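# Rest each red ball at a separate gripper's grasp point

## Task

Finish with the two red balls each lying very near the grasp point of a different gripper (one ball per gripper). At the end no gripper may be holding or carrying anything, both stands must still be standing upright, and the arrangement has to stay that way by itself, not only because the robot is keeping it there.

## Robot and tools

Robot and frame. There are two arms, left_arm and right_arm, each with a two-finger gripper and a fisheye wrist camera. Everything is expressed in one scene frame: origin on the table surface midway between the arms, +x pointing out across the table, +z pointing up, and left_arm sitting on the +y side. The base of left_arm is at (-0.036, +0.344, 0) m and that of right_arm at (-0.039, -0.325, 0) m. The names left and right are labels only and do not tell you which side of a picture an arm appears on. A gripper's grasp point is its end_effector_position: the spot between the finger pads, roughly 1 cm short of the fingertips. In the gripper's own axes the fingers extend along +z and close toward each other along y.

Row format. Every command that moves an arm uses one flat list of 16 numbers covering both arms: left_arm's x, y, z, qw, qx, qy, qz, opening, followed by right_arm's same eight. x, y, z are an absolute target for that gripper's grasp point in metres in the scene frame; the quaternion is an absolute target orientation, w first, also in the scene frame. Opening runs from -1 (closed) to +1 (fully open, 0.094 m between fingers); it is a target setting, not an offset. Send all 16 numbers even when only one arm should move. To keep an arm still, repeat exactly the position and quaternion it last reported before holding still, plus its desired opening. To keep an orientation fixed across calls, reuse your own earlier quaternion rather than the slightly drifted reported one.

Limits on targets. A target more than 0.6 m from the arm's last reported position, measured along any of the gripper's axes, gets the whole call refused and nothing is sent. On each control step the controller also trims the commanded pose to at most 70 mm and 16 degrees away from where the gripper actually is, then solves for joints, favouring position over orientation. Arms usually settle a centimetre or more off target, typically below it. Joint ranges (rad): waist -2.880 to 2.880, shoulder 0 to 3.142, elbow 0 to 3.019, wrist pitch -1.693 to 1.571, wrist yaw -1.571 to 1.571, wrist roll -2.094 to 2.094.

execute_actions. Argument actions is a list holding zero or one item; optional pictures (boolean) toggles images, which otherwise come by default. Empty list: just report the current state. An action item has rows (1 to 15 rows of 16 numbers) and steps (1 to 15, default 15); each row lasts one control step of 1/30 s and the final row repeats to fill the step count. A wait item has only steps (up to 300), counted from the previous result, so your thinking time eats into it. After an action ends the arm continues only toward its last trimmed pose, so a distant target may need several calls.

move. Argument target is one 16-number row as above; speed is the path's top speed in m/s, 0.002 to 0.5 (default 0.25), with rotation capped at twice that value in rad/s. Each gripper travels in a straight line toward its target, both arms finishing together, over 0.5 to 10 s; longer paths are cut off at 10 s before arriving. Rotation takes the shorter direction. Paths do not avoid obstacles or the other arm, and grippers can lag, wander, or overshoot the speed, especially with the arm stretched out. Openings are applied at the start. Faster moves and targets set deeper beyond a contact hit and press harder. The result adds a move: line stating the ending (done, off_target, moving, held, fault) and any limits (paced = pose clipped; held = some steps blocked, after which the arm may jump quickly), and each gripper's remaining distance from its target.

wait. Argument seconds, 0 to 10; the simulation runs with no new command.

zoom_image. Arguments camera (cam_low, cam_left_wrist or cam_right_wrist) and region [x0, y0, x1, y1] in image pixels from the top-left, at most 504 by 504. Images are cam_low 504x504 and each wrist camera 616x616.

read_manual. Optional section, only "licences"; it returns licence text and moves nothing.

finished_scene. Argument scene: the number of the current scene.

Reading results. The state line gives each gripper's reported position and quaternion (less accurate at long reach). grip_measured shows finger opening on the command scale; the last Joint positions value is the opening in metres. HELD marks steps where your command was not fully sent; a pose unreachable line names an arm whose command the clearance check altered. Hand target shows where the controller is currently driving each gripper. Joint torques are noisy and offset. FAULT, MOTOR HOT (from 85 °C) and OVER-TEMPERATURE FAULT (100 °C, arm goes limp and drops) warn of stops.

Gripping and cautions. To grip, command an opening a little below grip_measured (about 0.03 below for a firm hold). Holding loads heats motors, even while you think. Occasionally something may jerk a held item or shove a loose one. Never knock anything off the table, tip a stand, let the arms collide or press hard on each other, slam, drop things, or push hard. At the finish the balls must be near the grasp points with nothing gripped.

Each tool is called after "Call:" by a JSON object that holds its "op" and its "data", one argument or row to a line.

## Session

Call:
{"op": "execute_actions", "data": {
  "actions": []
}}

Scene clock: 0.00 s of 3740.00 s.
left_arm: end_effector_position=(+0.8756, +0.7131, +0.1537) grip_measured=+1.000 end_effector_quat_wxyz=(+0.546, +0.011, +0.829, +0.122) | right_arm: end_effector_position=(+0.8068, -0.1251, +0.3800) grip_measured=+1.000 end_effector_quat_wxyz=(+0.594, -0.630, +0.499, +0.048)
Joint positions: left_arm=[ 0.618  2.572  2.491 -0.311  0.196  0.314  0.094] | right_arm=[-0.104  2.277  2.509 -0.686 -0.846 -1.17   0.094]
Joint velocities: left_arm=[-0.005  0.005 -0.007 -0.022 -0.022 -0.095  0.   ] | right_arm=[-0.015  0.005 -0.012  0.012 -0.022 -0.022  0.   ]
Joint torques (N m, as the arm reports them, + toward a larger angle): no reading
Hand target (left_arm): +0.879, +0.715, +0.192; +0.567, +0.014, +0.813, +0.132
Hand target (right_arm): +0.804, -0.125, +0.405; +0.606, -0.630, +0.485, +0.035
camera_calibration (this result's frames):
cam_left_wrist: T_world_to_cam=[[0.107594, -0.971895, -0.209387, 0.632196], [-0.86002, 0.0146774, -0.51005, 0.827005], [0.498788, 0.234955, -0.83427, -0.34985], [0, 0, 0, 1]] pos_world=[0.817721, 0.684489, 0.262317]
cam_right_wrist: T_world_to_cam=[[0.682068, -0.199911, 0.703433, -0.841515], [0.0882223, -0.93239, -0.350522, -0.0502978], [0.725947, 0.301138, -0.618317, -0.192084], [0, 0, 0, 1]] pos_world=[0.717851, -0.157282, 0.45555]

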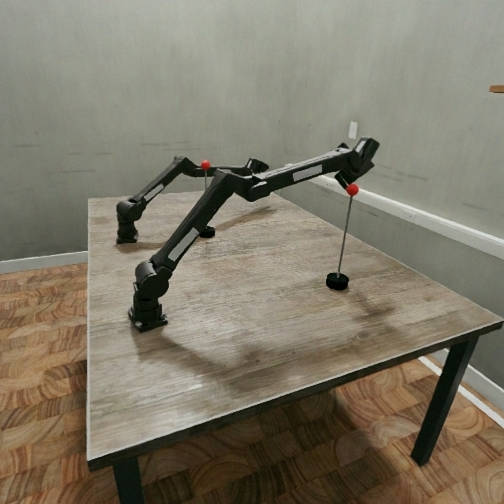

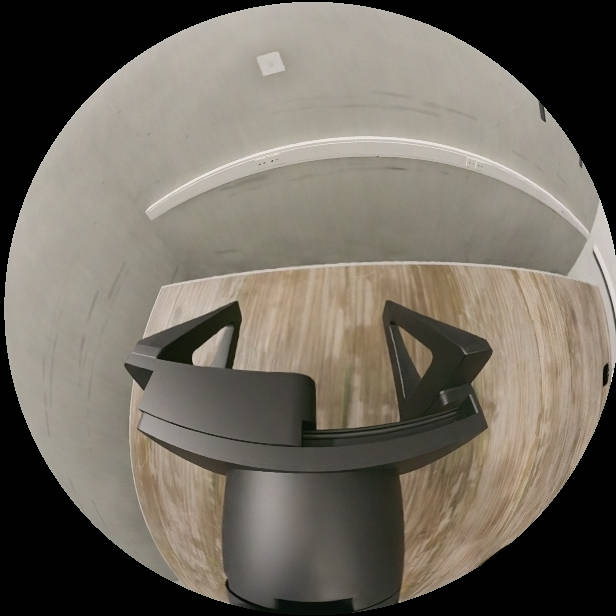

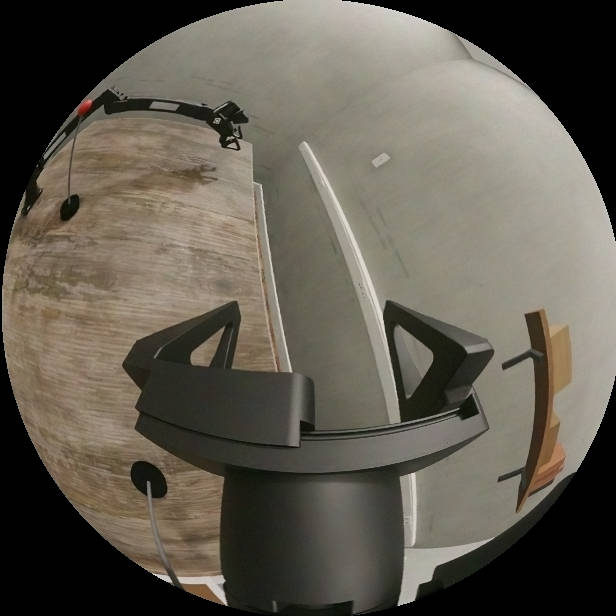

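Call:
{"op": "move", "data": {
  "target": [0.33,0.52,0.49,0.383,0,0.924,0,1,0.53,-0.17,0.5,0.383,0,0.924,0,1],
  "speed": 0.35
}}

Call:
{"op": "move", "data": {
  "target": [0.27,0.29,0.48,0.383,0,0.924,0,1,0.56,-0.345,0.47,0.383,0,0.924,0,1],
  "speed": 0.35
}}

action 0: the call puts the target (left_arm/x, left_arm/y, left_arm/z) 0.658 m from left_arm's end_effector_position in the last result along the gripper's own z axis as it stood there; a target may be at most 0.6 m away along each of those axes, so nothing of the call was run and nothing moved. Command a nearer target, and go on from there in a later call.

action 0: the call puts the target (left_arm/x, left_arm/y, left_arm/z) 0.753 m from left_arm's end_effector_position in the last result along the gripper's own z axis as it stood there; a target may be at most 0.6 m away along each of those axes, so nothing of the call was run and nothing moved. Command a nearer target, and go on from there in a later call.

Call:
{"op": "move", "data": {
  "target": [0.42,0.56,0.5,0.383,0,0.924,0,1,0.53,-0.17,0.5,0.383,0,0.924,0,1],
  "speed": 0.35
}}

Call:
{"op": "move", "data": {
  "target": [0.27,0.29,0.49,0.383,0,0.924,0,1,0.56,-0.345,0.47,0.383,0,0.924,0,1],
  "speed": 0.35
}}

Scene clock: 17.40 s of 3740.00 s.
left_arm: end_effector_position=(+0.4226, +0.5466, +0.4628) grip_measured=+1.000 end_effector_quat_wxyz=(+0.358, -0.004, +0.934, -0.012) | right_arm: end_effector_position=(+0.5345, -0.1779, +0.4639) grip_measured=+1.000 end_effector_quat_wxyz=(+0.350, -0.010, +0.937, -0.010)
Joint positions: left_arm=[ 0.74   1.332  1.693 -1.284  0.369  0.407  0.094] | right_arm=[ 0.125  1.552  1.928 -1.26   0.215  0.215  0.094]
Joint velocities: left_arm=[-0.015 -0.005 -0.002 -0.007  0.007 -0.037  0.   ] | right_arm=[ 0.005 -0.015 -0.017 -0.002  0.007 -0.022  0.   ]
Joint torques (N m, as the arm reports them, + toward a larger angle): left_arm=[ 1.69 -9.17 12.59  0.72  0.34  0.02] | right_arm=[  0.4  -14.9   15.93   1.48   0.12   0.18]
Hand target (left_arm): +0.419, +0.550, +0.495; +0.381, +0.002, +0.925, +0.004
Hand target (right_arm): +0.529, -0.176, +0.500; +0.379, -0.004, +0.925, +0.001
Off the commanded pose (left_arm): 0.040 m, 3 deg.
Off the commanded pose (right_arm): 0.037 m, 4 deg.
After step 90, 11.43 s passed at rest.
move: off_target (left_arm, right_arm); limits=paced
camera_calibration (this result's frames):
cam_left_wrist: T_world_to_cam=[[-0.00631896, -0.999418, 0.0335213, 0.534648], [-0.994396, 0.00274235, -0.105688, 0.473654], [0.105534, -0.0340013, -0.993834, 0.560142], [0, 0, 0, 1]] pos_world=[0.415264, 0.552083, 0.588826]
cam_right_wrist: T_world_to_cam=[[0.0144644, -0.999464, 0.0293708, -0.198111], [-0.996668, -0.0167696, -0.0798219, 0.57107], [0.0802716, -0.0281183, -0.996376, 0.535337], [0, 0, 0, 1]] pos_world=[0.52906, -0.173376, 0.5848]

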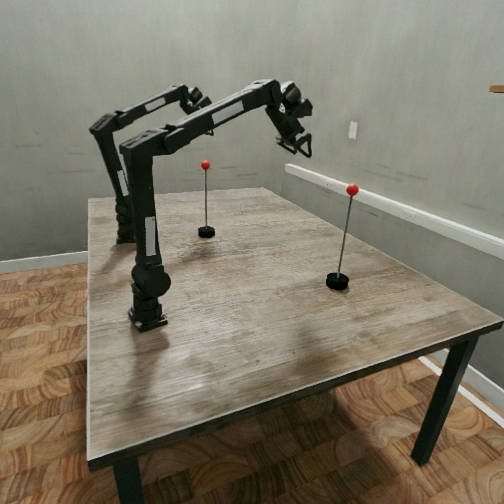

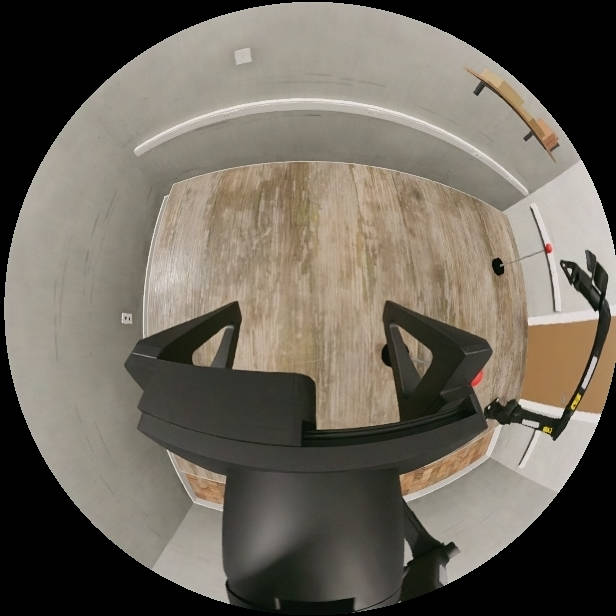

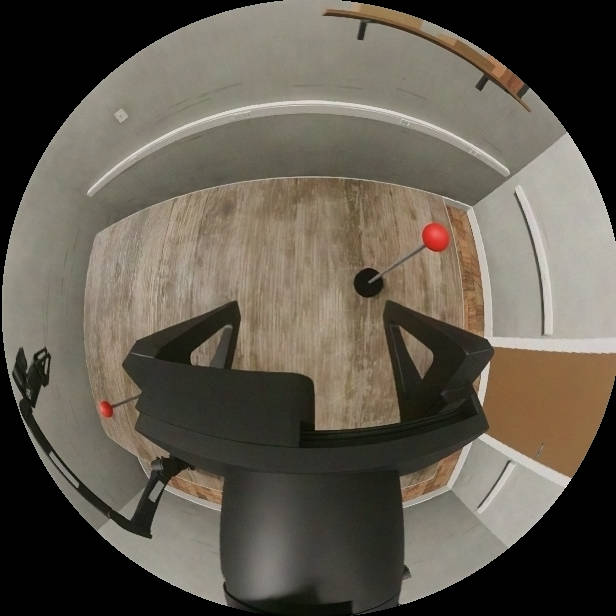

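Scene clock: 19.00 s of 3740.00 s.
left_arm: end_effector_position=(+0.2745, +0.2876, +0.4950) grip_measured=+1.000 end_effector_quat_wxyz=(+0.396, +0.002, +0.918, -0.010) | right_arm: end_effector_position=(+0.5642, -0.3492, +0.4537) grip_measured=+1.000 end_effector_quat_wxyz=(+0.364, +0.007, +0.932, -0.002)
Joint positions: left_arm=[-0.079  0.837  1.411 -1.346 -0.182 -0.197  0.094] | right_arm=[-0.234  1.535  1.864 -1.156 -0.021 -0.022  0.094]
Joint velocities: left_arm=[ 0.005  0.005  0.002 -0.017  0.066 -0.007  0.   ] | right_arm=[-0.005 -0.005 -0.002 -0.002 -0.066 -0.007  0.   ]
Joint torques (N m, as the arm reports them, + toward a larger angle): left_arm=[ 0.68 -0.74  7.36  0.95 -0.25 -0.21] | right_arm=[  0.26 -14.82  11.75   2.47  -0.2    0.  ]
Hand target (left_arm): +0.274, +0.288, +0.490; +0.388, -0.004, +0.922, -0.008
Hand target (right_arm): +0.562, -0.345, +0.470; +0.382, -0.000, +0.924, -0.002
Off the commanded pose (left_arm): 0.007 m, 2 deg.
Off the commanded pose (right_arm): 0.017 m, 3 deg.
move: off_target (right_arm)
camera_calibration (this result's frames):
cam_left_wrist: T_world_to_cam=[[-0.0172246, -0.999558, 0.0242466, 0.281447], [-0.982241, 0.0123849, -0.187213, 0.364755], [0.18683, -0.0270406, -0.98202, 0.568871], [0, 0, 0, 1]] pos_world=[0.256843, 0.292188, 0.620106]
cam_right_wrist: T_world_to_cam=[[-0.0123603, -0.999919, 0.00313374, -0.342592], [-0.993967, 0.011945, -0.109025, 0.618785], [0.108979, -0.00446242, -0.994034, 0.508904], [0, 0, 0, 1]] pos_world=[0.555358, -0.347685, 0.574405]

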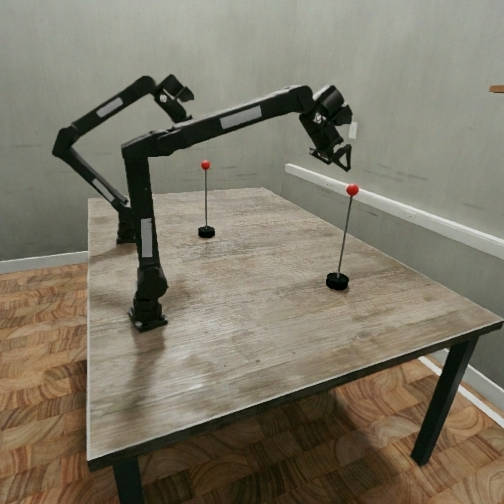

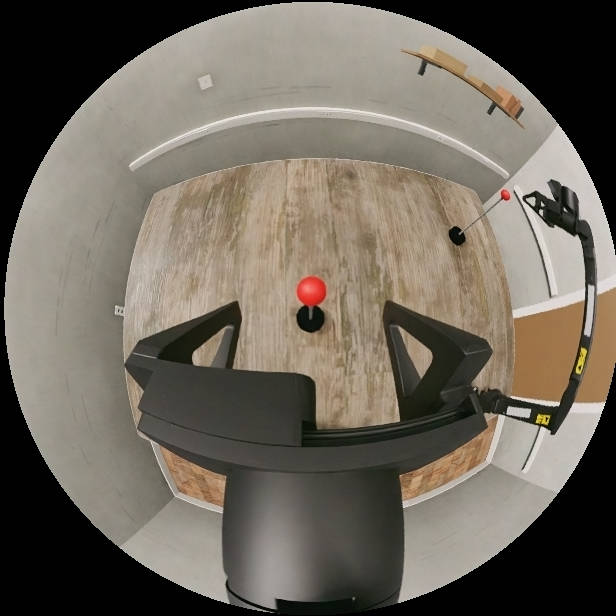

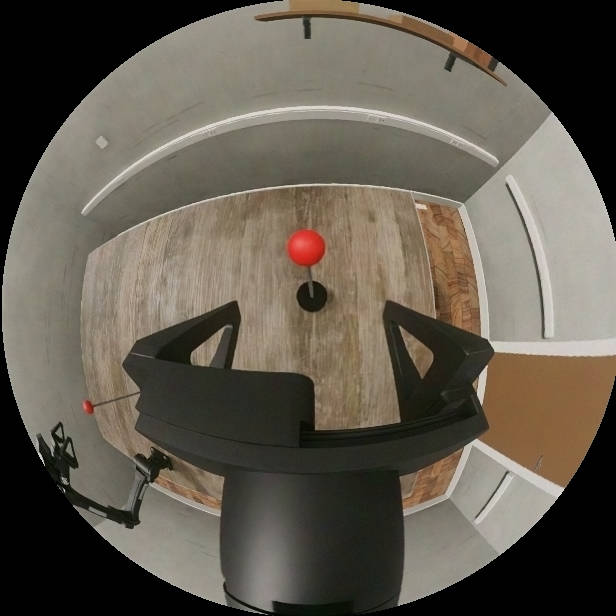

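Call:
{"op": "move", "data": {
  "target": [0.339,0.287,0.358,0.383,0,0.924,0,1,0.65,-0.341,0.385,0.383,0,0.924,0,1]
}}

Scene clock: 27.23 s of 3740.00 s.
left_arm: end_effector_position=(+0.3373, +0.2843, +0.3513) grip_measured=+1.000 end_effector_quat_wxyz=(+0.368, +0.001, +0.930, +0.002) | right_arm: end_effector_position=(+0.6470, -0.3440, +0.3681) grip_measured=+1.000 end_effector_quat_wxyz=(+0.365, +0.001, +0.931, -0.000)
Joint positions: left_arm=[-0.031  0.888  1.056 -0.999 -0.159 -0.165  0.094] | right_arm=[-0.221  1.709  1.847 -0.962 -0.021 -0.022  0.094]
Joint velocities: left_arm=[-0.015 -0.015 -0.002  0.002 -0.037  0.022  0.   ] | right_arm=[-0.015  0.005  0.007 -0.017  0.037 -0.066  0.   ]
Joint torques (N m, as the arm reports them, + toward a larger angle): left_arm=[ 1.78 -3.63  8.83  2.3   0.02  0.01] | right_arm=[ -0.22 -17.22  12.95   2.35  -0.02   0.17]
Hand target (left_arm): +0.341, +0.287, +0.359; +0.383, +0.000, +0.924, +0.001
Hand target (right_arm): +0.650, -0.340, +0.385; +0.383, +0.000, +0.924, +0.000
Off the commanded pose (left_arm): 0.007 m, 2 deg.
Off the commanded pose (right_arm): 0.017 m, 2 deg.
After step 90, 4.13 s passed at rest.
move: off_target (right_arm)
camera_calibration (this result's frames):
cam_left_wrist: T_world_to_cam=[[-0.00730556, -0.999965, 0.00412947, 0.286482], [-0.991834, 0.00672023, -0.127356, 0.383389], [0.127324, -0.00502616, -0.991848, 0.433122], [0, 0, 0, 1]] pos_world=[0.327204, 0.286073, 0.477235]
cam_right_wrist: T_world_to_cam=[[0.000744409, -0.999992, 0.00404313, -0.344926], [-0.993746, -0.00119121, -0.111658, 0.687967], [0.111662, -0.00393473, -0.993738, 0.413203], [0, 0, 0, 1]] pos_world=[0.637782, -0.342477, 0.488827]

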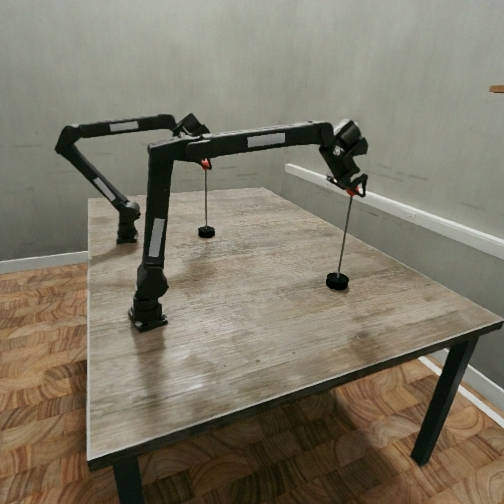

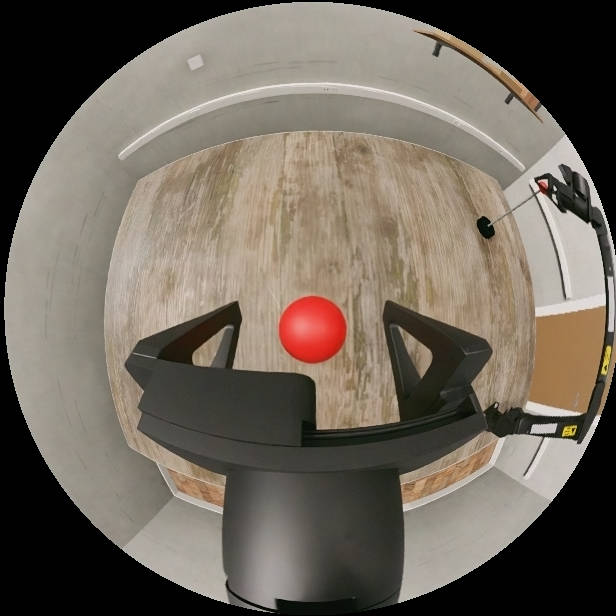

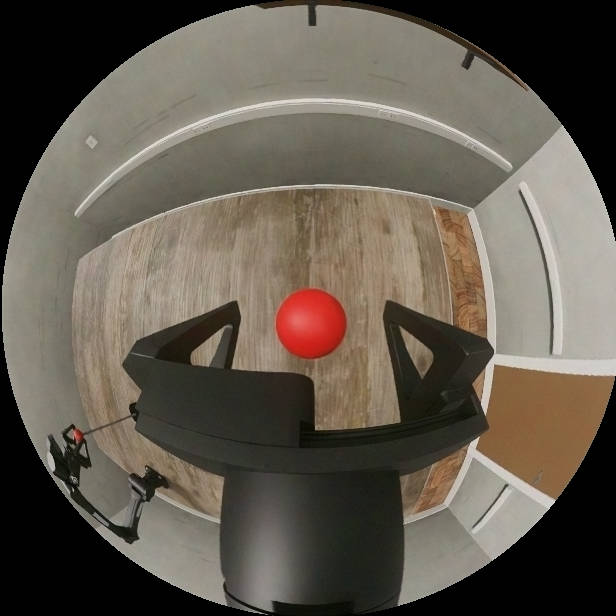

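Call:
{"op": "execute_actions", "data": {
  "actions": [
    {"rows":[[0.326,0.287,0.358,0.378,0,0.926,0,1,0.643,-0.341,0.393,0.383,0,0.924,0,1]]}
  ]
}}

Scene clock: 44.57 s of 3740.00 s.
left_arm: end_effector_position=(+0.3292, +0.2862, +0.3577) grip_measured=+1.000 end_effector_quat_wxyz=(+0.379, +0.001, +0.925, -0.001) | right_arm: end_effector_position=(+0.6471, -0.3440, +0.3682) grip_measured=+1.000 end_effector_quat_wxyz=(+0.365, +0.001, +0.931, -0.000)
Joint positions: left_arm=[-0.031  0.856  1.047 -0.999 -0.159 -0.165  0.094] | right_arm=[-0.221  1.709  1.847 -0.962 -0.021 -0.022  0.094]
Joint velocities: left_arm=[-0.015  0.005  0.002 -0.017 -0.007  0.007  0.   ] | right_arm=[-0.005 -0.015  0.022 -0.012 -0.007  0.037  0.   ]
Joint torques (N m, as the arm reports them, + toward a larger angle): left_arm=[ 0.66 -3.6   8.43  1.09 -0.19 -0.12] | right_arm=[ -0.02 -18.28  12.76   1.69  -0.07   0.12]
Hand target (left_arm): +0.326, +0.287, +0.358; +0.378, -0.000, +0.926, -0.000
Hand target (right_arm): +0.642, -0.341, +0.393; +0.383, +0.000, +0.924, -0.000
Off the commanded pose (left_arm): 0.003 m, 0 deg.
Off the commanded pose (right_arm): 0.025 m, 2 deg.
Steps of this call (steps 1 to 90: nothing new was sent; then 13.83 s passed at rest; steps 91 to 105: all 15 steps of this action). Readings (end_effector_position):
91: left_arm (+0.3368, +0.2844, +0.3514) | right_arm (+0.6471, -0.3440, +0.3682)
92: left_arm (+0.3358, +0.2846, +0.3512) | right_arm (+0.6471, -0.3440, +0.3682)
94: left_arm (+0.3332, +0.2852, +0.3522) | right_arm (+0.6471, -0.3440, +0.3682)
98: left_arm (+0.3297, +0.2860, +0.3569) | right_arm (+0.6471, -0.3440, +0.3682)
105: the state above
camera_calibration (this result's frames):
cam_left_wrist: T_world_to_cam=[[-0.00772937, -0.99993, 0.00900145, 0.286669], [-0.988692, 0.00629376, -0.149826, 0.383334], [0.149759, -0.0100577, -0.988671, 0.433425], [0, 0, 0, 1]] pos_world=[0.316306, 0.288595, 0.483368]
cam_right_wrist: T_world_to_cam=[[0.000742865, -0.999991, 0.00405597, -0.344932], [-0.993703, -0.00119262, -0.112037, 0.688154], [0.112041, -0.00394721, -0.993696, 0.412993], [0, 0, 0, 1]] pos_world=[0.637805, -0.342478, 0.488887]

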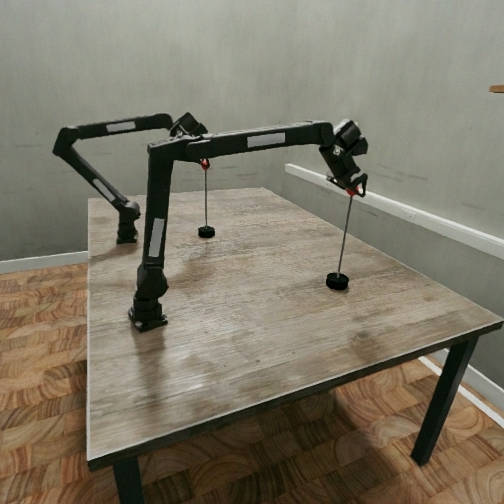

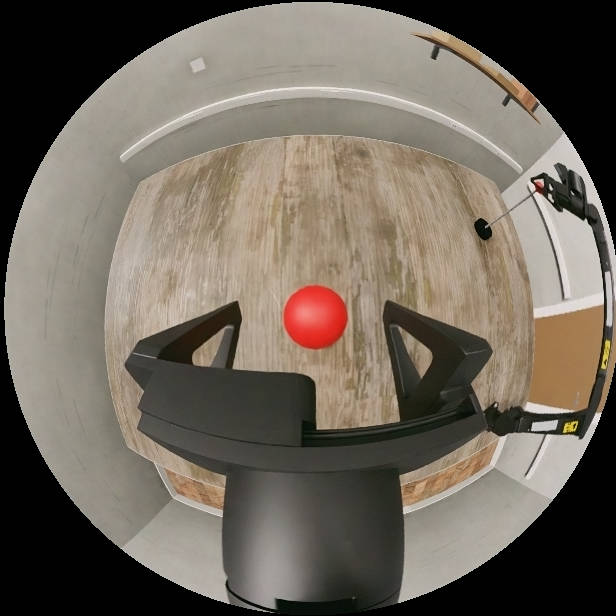

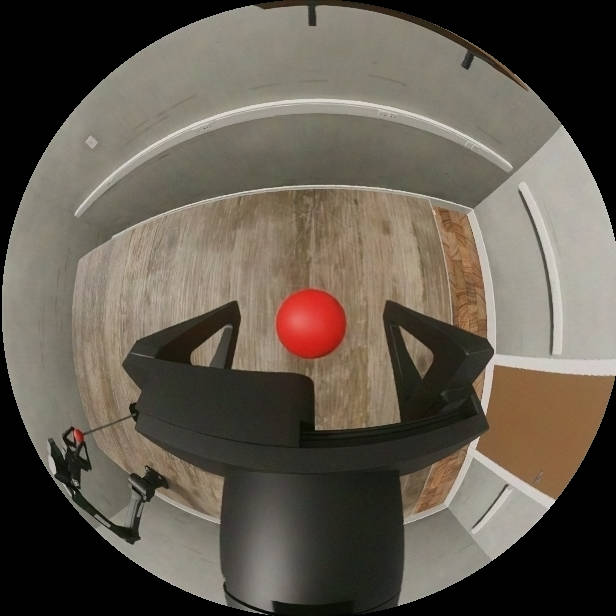

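Call:
{"op": "execute_actions", "data": {
  "actions": [
    {"rows":[[0.331,0.284,0.354,0.38,0,0.925,0,1,0.639,-0.341,0.399,0.387,0,0.922,0,1]]}
  ]
}}

Scene clock: 49.67 s of 3740.00 s.
left_arm: end_effector_position=(+0.3293, +0.2868, +0.3577) grip_measured=+1.000 end_effector_quat_wxyz=(+0.379, -0.000, +0.925, +0.001) | right_arm: end_effector_position=(+0.6445, -0.3439, +0.3753) grip_measured=+1.000 end_effector_quat_wxyz=(+0.370, +0.001, +0.929, -0.001)
Joint positions: left_arm=[-0.031  0.856  1.047 -0.999 -0.163 -0.165  0.094] | right_arm=[-0.221  1.699  1.847 -0.962 -0.021 -0.022  0.094]
Joint velocities: left_arm=[ 0.005  0.005  0.002  0.017 -0.022  0.007  0.   ] | right_arm=[-0.005  0.005  0.017 -0.017 -0.037 -0.022  0.   ]
Joint torques (N m, as the arm reports them, + toward a larger angle): left_arm=[ 0.11 -2.38  7.96  1.94 -0.24 -0.16] | right_arm=[  0.07 -18.11  12.52   1.72  -0.1    0.14]
Hand target (left_arm): +0.331, +0.284, +0.354; +0.380, -0.000, +0.925, -0.000
Hand target (right_arm): +0.638, -0.341, +0.399; +0.387, +0.000, +0.922, -0.000
Off the commanded pose (left_arm): 0.005 m, 0 deg.
Off the commanded pose (right_arm): 0.025 m, 2 deg.
Steps of this call (steps 1 to 90: nothing new was sent; then 1.60 s passed at rest; steps 91 to 105: all 15 steps of this action). Readings (end_effector_position):
91: left_arm (+0.3292, +0.2865, +0.3577) | right_arm (+0.6469, -0.3440, +0.3687)
92: left_arm (+0.3293, +0.2867, +0.3577) | right_arm (+0.6468, -0.3440, +0.3689)
94: left_arm (+0.3293, +0.2868, +0.3577) | right_arm (+0.6464, -0.3440, +0.3699)
98: left_arm (+0.3293, +0.2868, +0.3577) | right_arm (+0.6453, -0.3440, +0.3730)
105: the state above
camera_calibration (this result's frames):
cam_left_wrist: T_world_to_cam=[[-0.0050956, -0.999967, 0.00631523, 0.28742], [-0.988612, 0.00408769, -0.150433, 0.384241], [0.150402, -0.00700985, -0.9886, 0.432383], [0, 0, 0, 1]] pos_world=[0.316298, 0.288871, 0.483442]
cam_right_wrist: T_world_to_cam=[[0.000697647, -0.99999, 0.00441532, -0.344979], [-0.992451, -0.00123388, -0.122638, 0.689546], [0.122642, -0.00429643, -0.992442, 0.412903], [0, 0, 0, 1]] pos_world=[0.633942, -0.342351, 0.495869]

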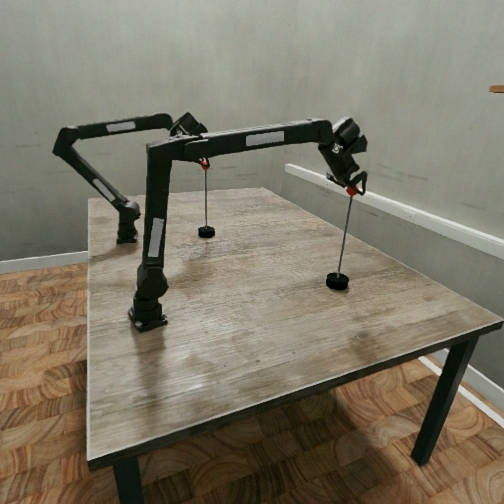

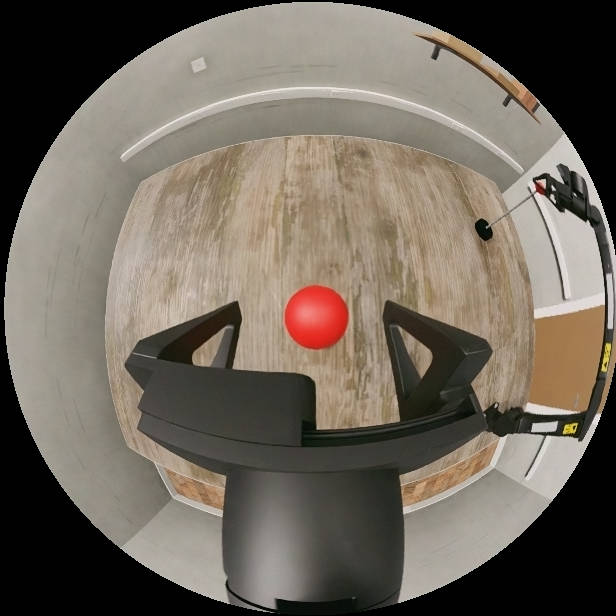

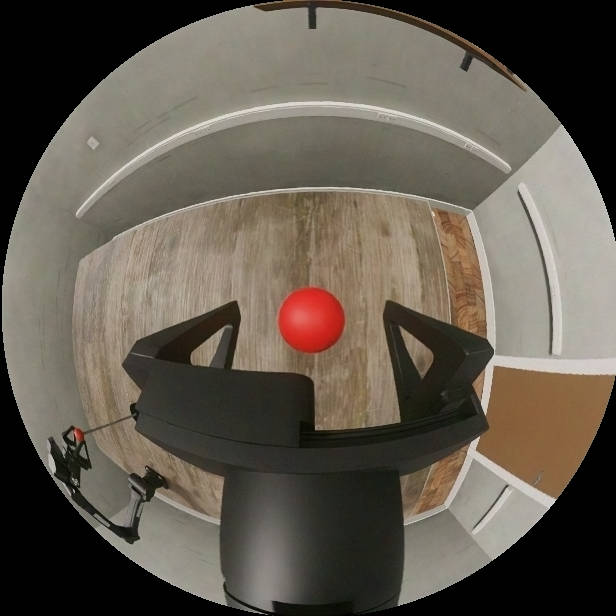

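Call:
{"op": "execute_actions", "data": {
  "actions": [
    {"rows":[[0.335,0.281,0.349,0.38,0,0.925,0,1,0.639,-0.341,0.395,0.385,0,0.923,0,1]]}
  ]
}}

Scene clock: 55.53 s of 3740.00 s.
left_arm: end_effector_position=(+0.3302, +0.2867, +0.3495) grip_measured=+1.000 end_effector_quat_wxyz=(+0.374, +0.000, +0.928, +0.004) | right_arm: end_effector_position=(+0.6445, -0.3439, +0.3753) grip_measured=+1.000 end_effector_quat_wxyz=(+0.370, +0.001, +0.929, -0.001)
Joint positions: left_arm=[-0.033  0.861  1.034 -0.992 -0.167 -0.166  0.094] | right_arm=[-0.221  1.699  1.847 -0.962 -0.021 -0.022  0.094]
Joint velocities: left_arm=[ 0.005 -0.005  0.002  0.007  0.037 -0.095  0.   ] | right_arm=[-0.005  0.005  0.007  0.002  0.007 -0.022  0.   ]
Joint torques (N m, as the arm reports them, + toward a larger angle): left_arm=[-0.36 -2.13  8.41  2.32 -0.24 -0.21] | right_arm=[  0.34 -18.07  11.76   2.01  -0.13   0.14]
Hand target (left_arm): +0.335, +0.281, +0.349; +0.380, -0.000, +0.925, -0.000
Hand target (right_arm): +0.639, -0.341, +0.395; +0.385, +0.000, +0.923, -0.000
Off the commanded pose (left_arm): 0.007 m, 1 deg.
Off the commanded pose (right_arm): 0.021 m, 2 deg.
Steps of this call (steps 1 to 90: nothing new was sent; then 2.37 s passed at rest; steps 91 to 105: all 15 steps of this action). Readings (end_effector_position):
91: left_arm (+0.3295, +0.2870, +0.3573) | right_arm (+0.6445, -0.3439, +0.3753)
92: left_arm (+0.3297, +0.2871, +0.3565) | right_arm (+0.6445, -0.3439, +0.3753)
94: left_arm (+0.3297, +0.2869, +0.3535) | right_arm (+0.6445, -0.3439, +0.3753)
98: left_arm (+0.3300, +0.2867, +0.3497) | right_arm (+0.6445, -0.3439, +0.3753)
105: the state above
camera_calibration (this result's frames):
cam_left_wrist: T_world_to_cam=[[-0.00326958, -0.999994, 0.000688965, 0.288711], [-0.990333, 0.00314244, -0.138677, 0.380618], [0.138674, -0.00113572, -0.990337, 0.426876], [0, 0, 0, 1]] pos_world=[0.318686, 0.287999, 0.475335]
cam_right_wrist: T_world_to_cam=[[0.000697647, -0.99999, 0.00441532, -0.344979], [-0.992451, -0.00123388, -0.122638, 0.689546], [0.122642, -0.00429643, -0.992442, 0.412903], [0, 0, 0, 1]] pos_world=[0.633942, -0.342351, 0.495869]

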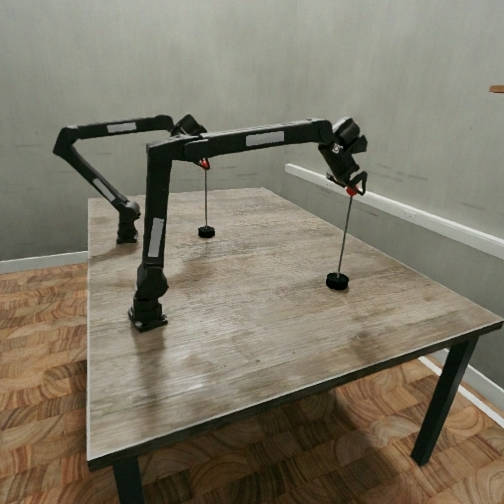

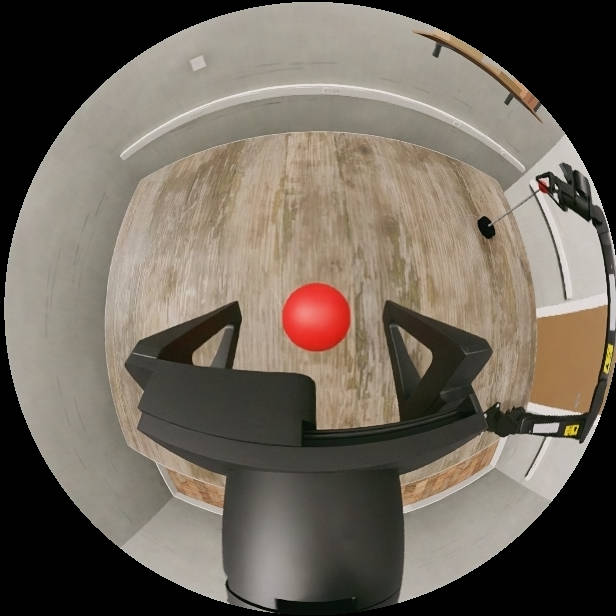

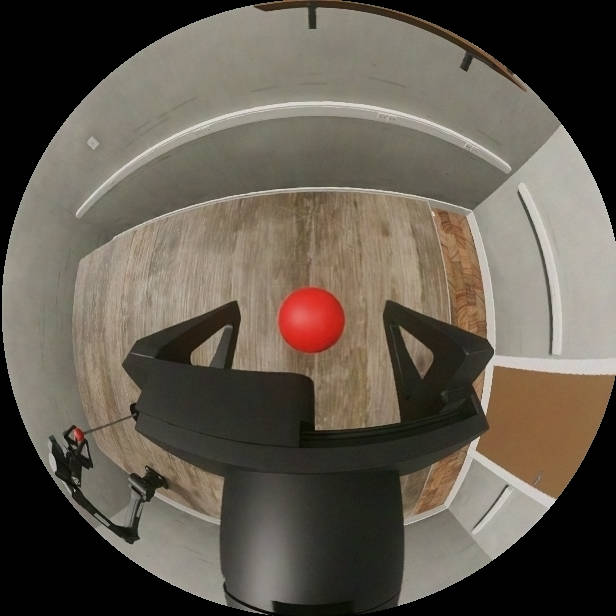

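Call:
{"op": "finished_scene", "data": {
  "scene": 2
}}

The scene is finished: the task was done.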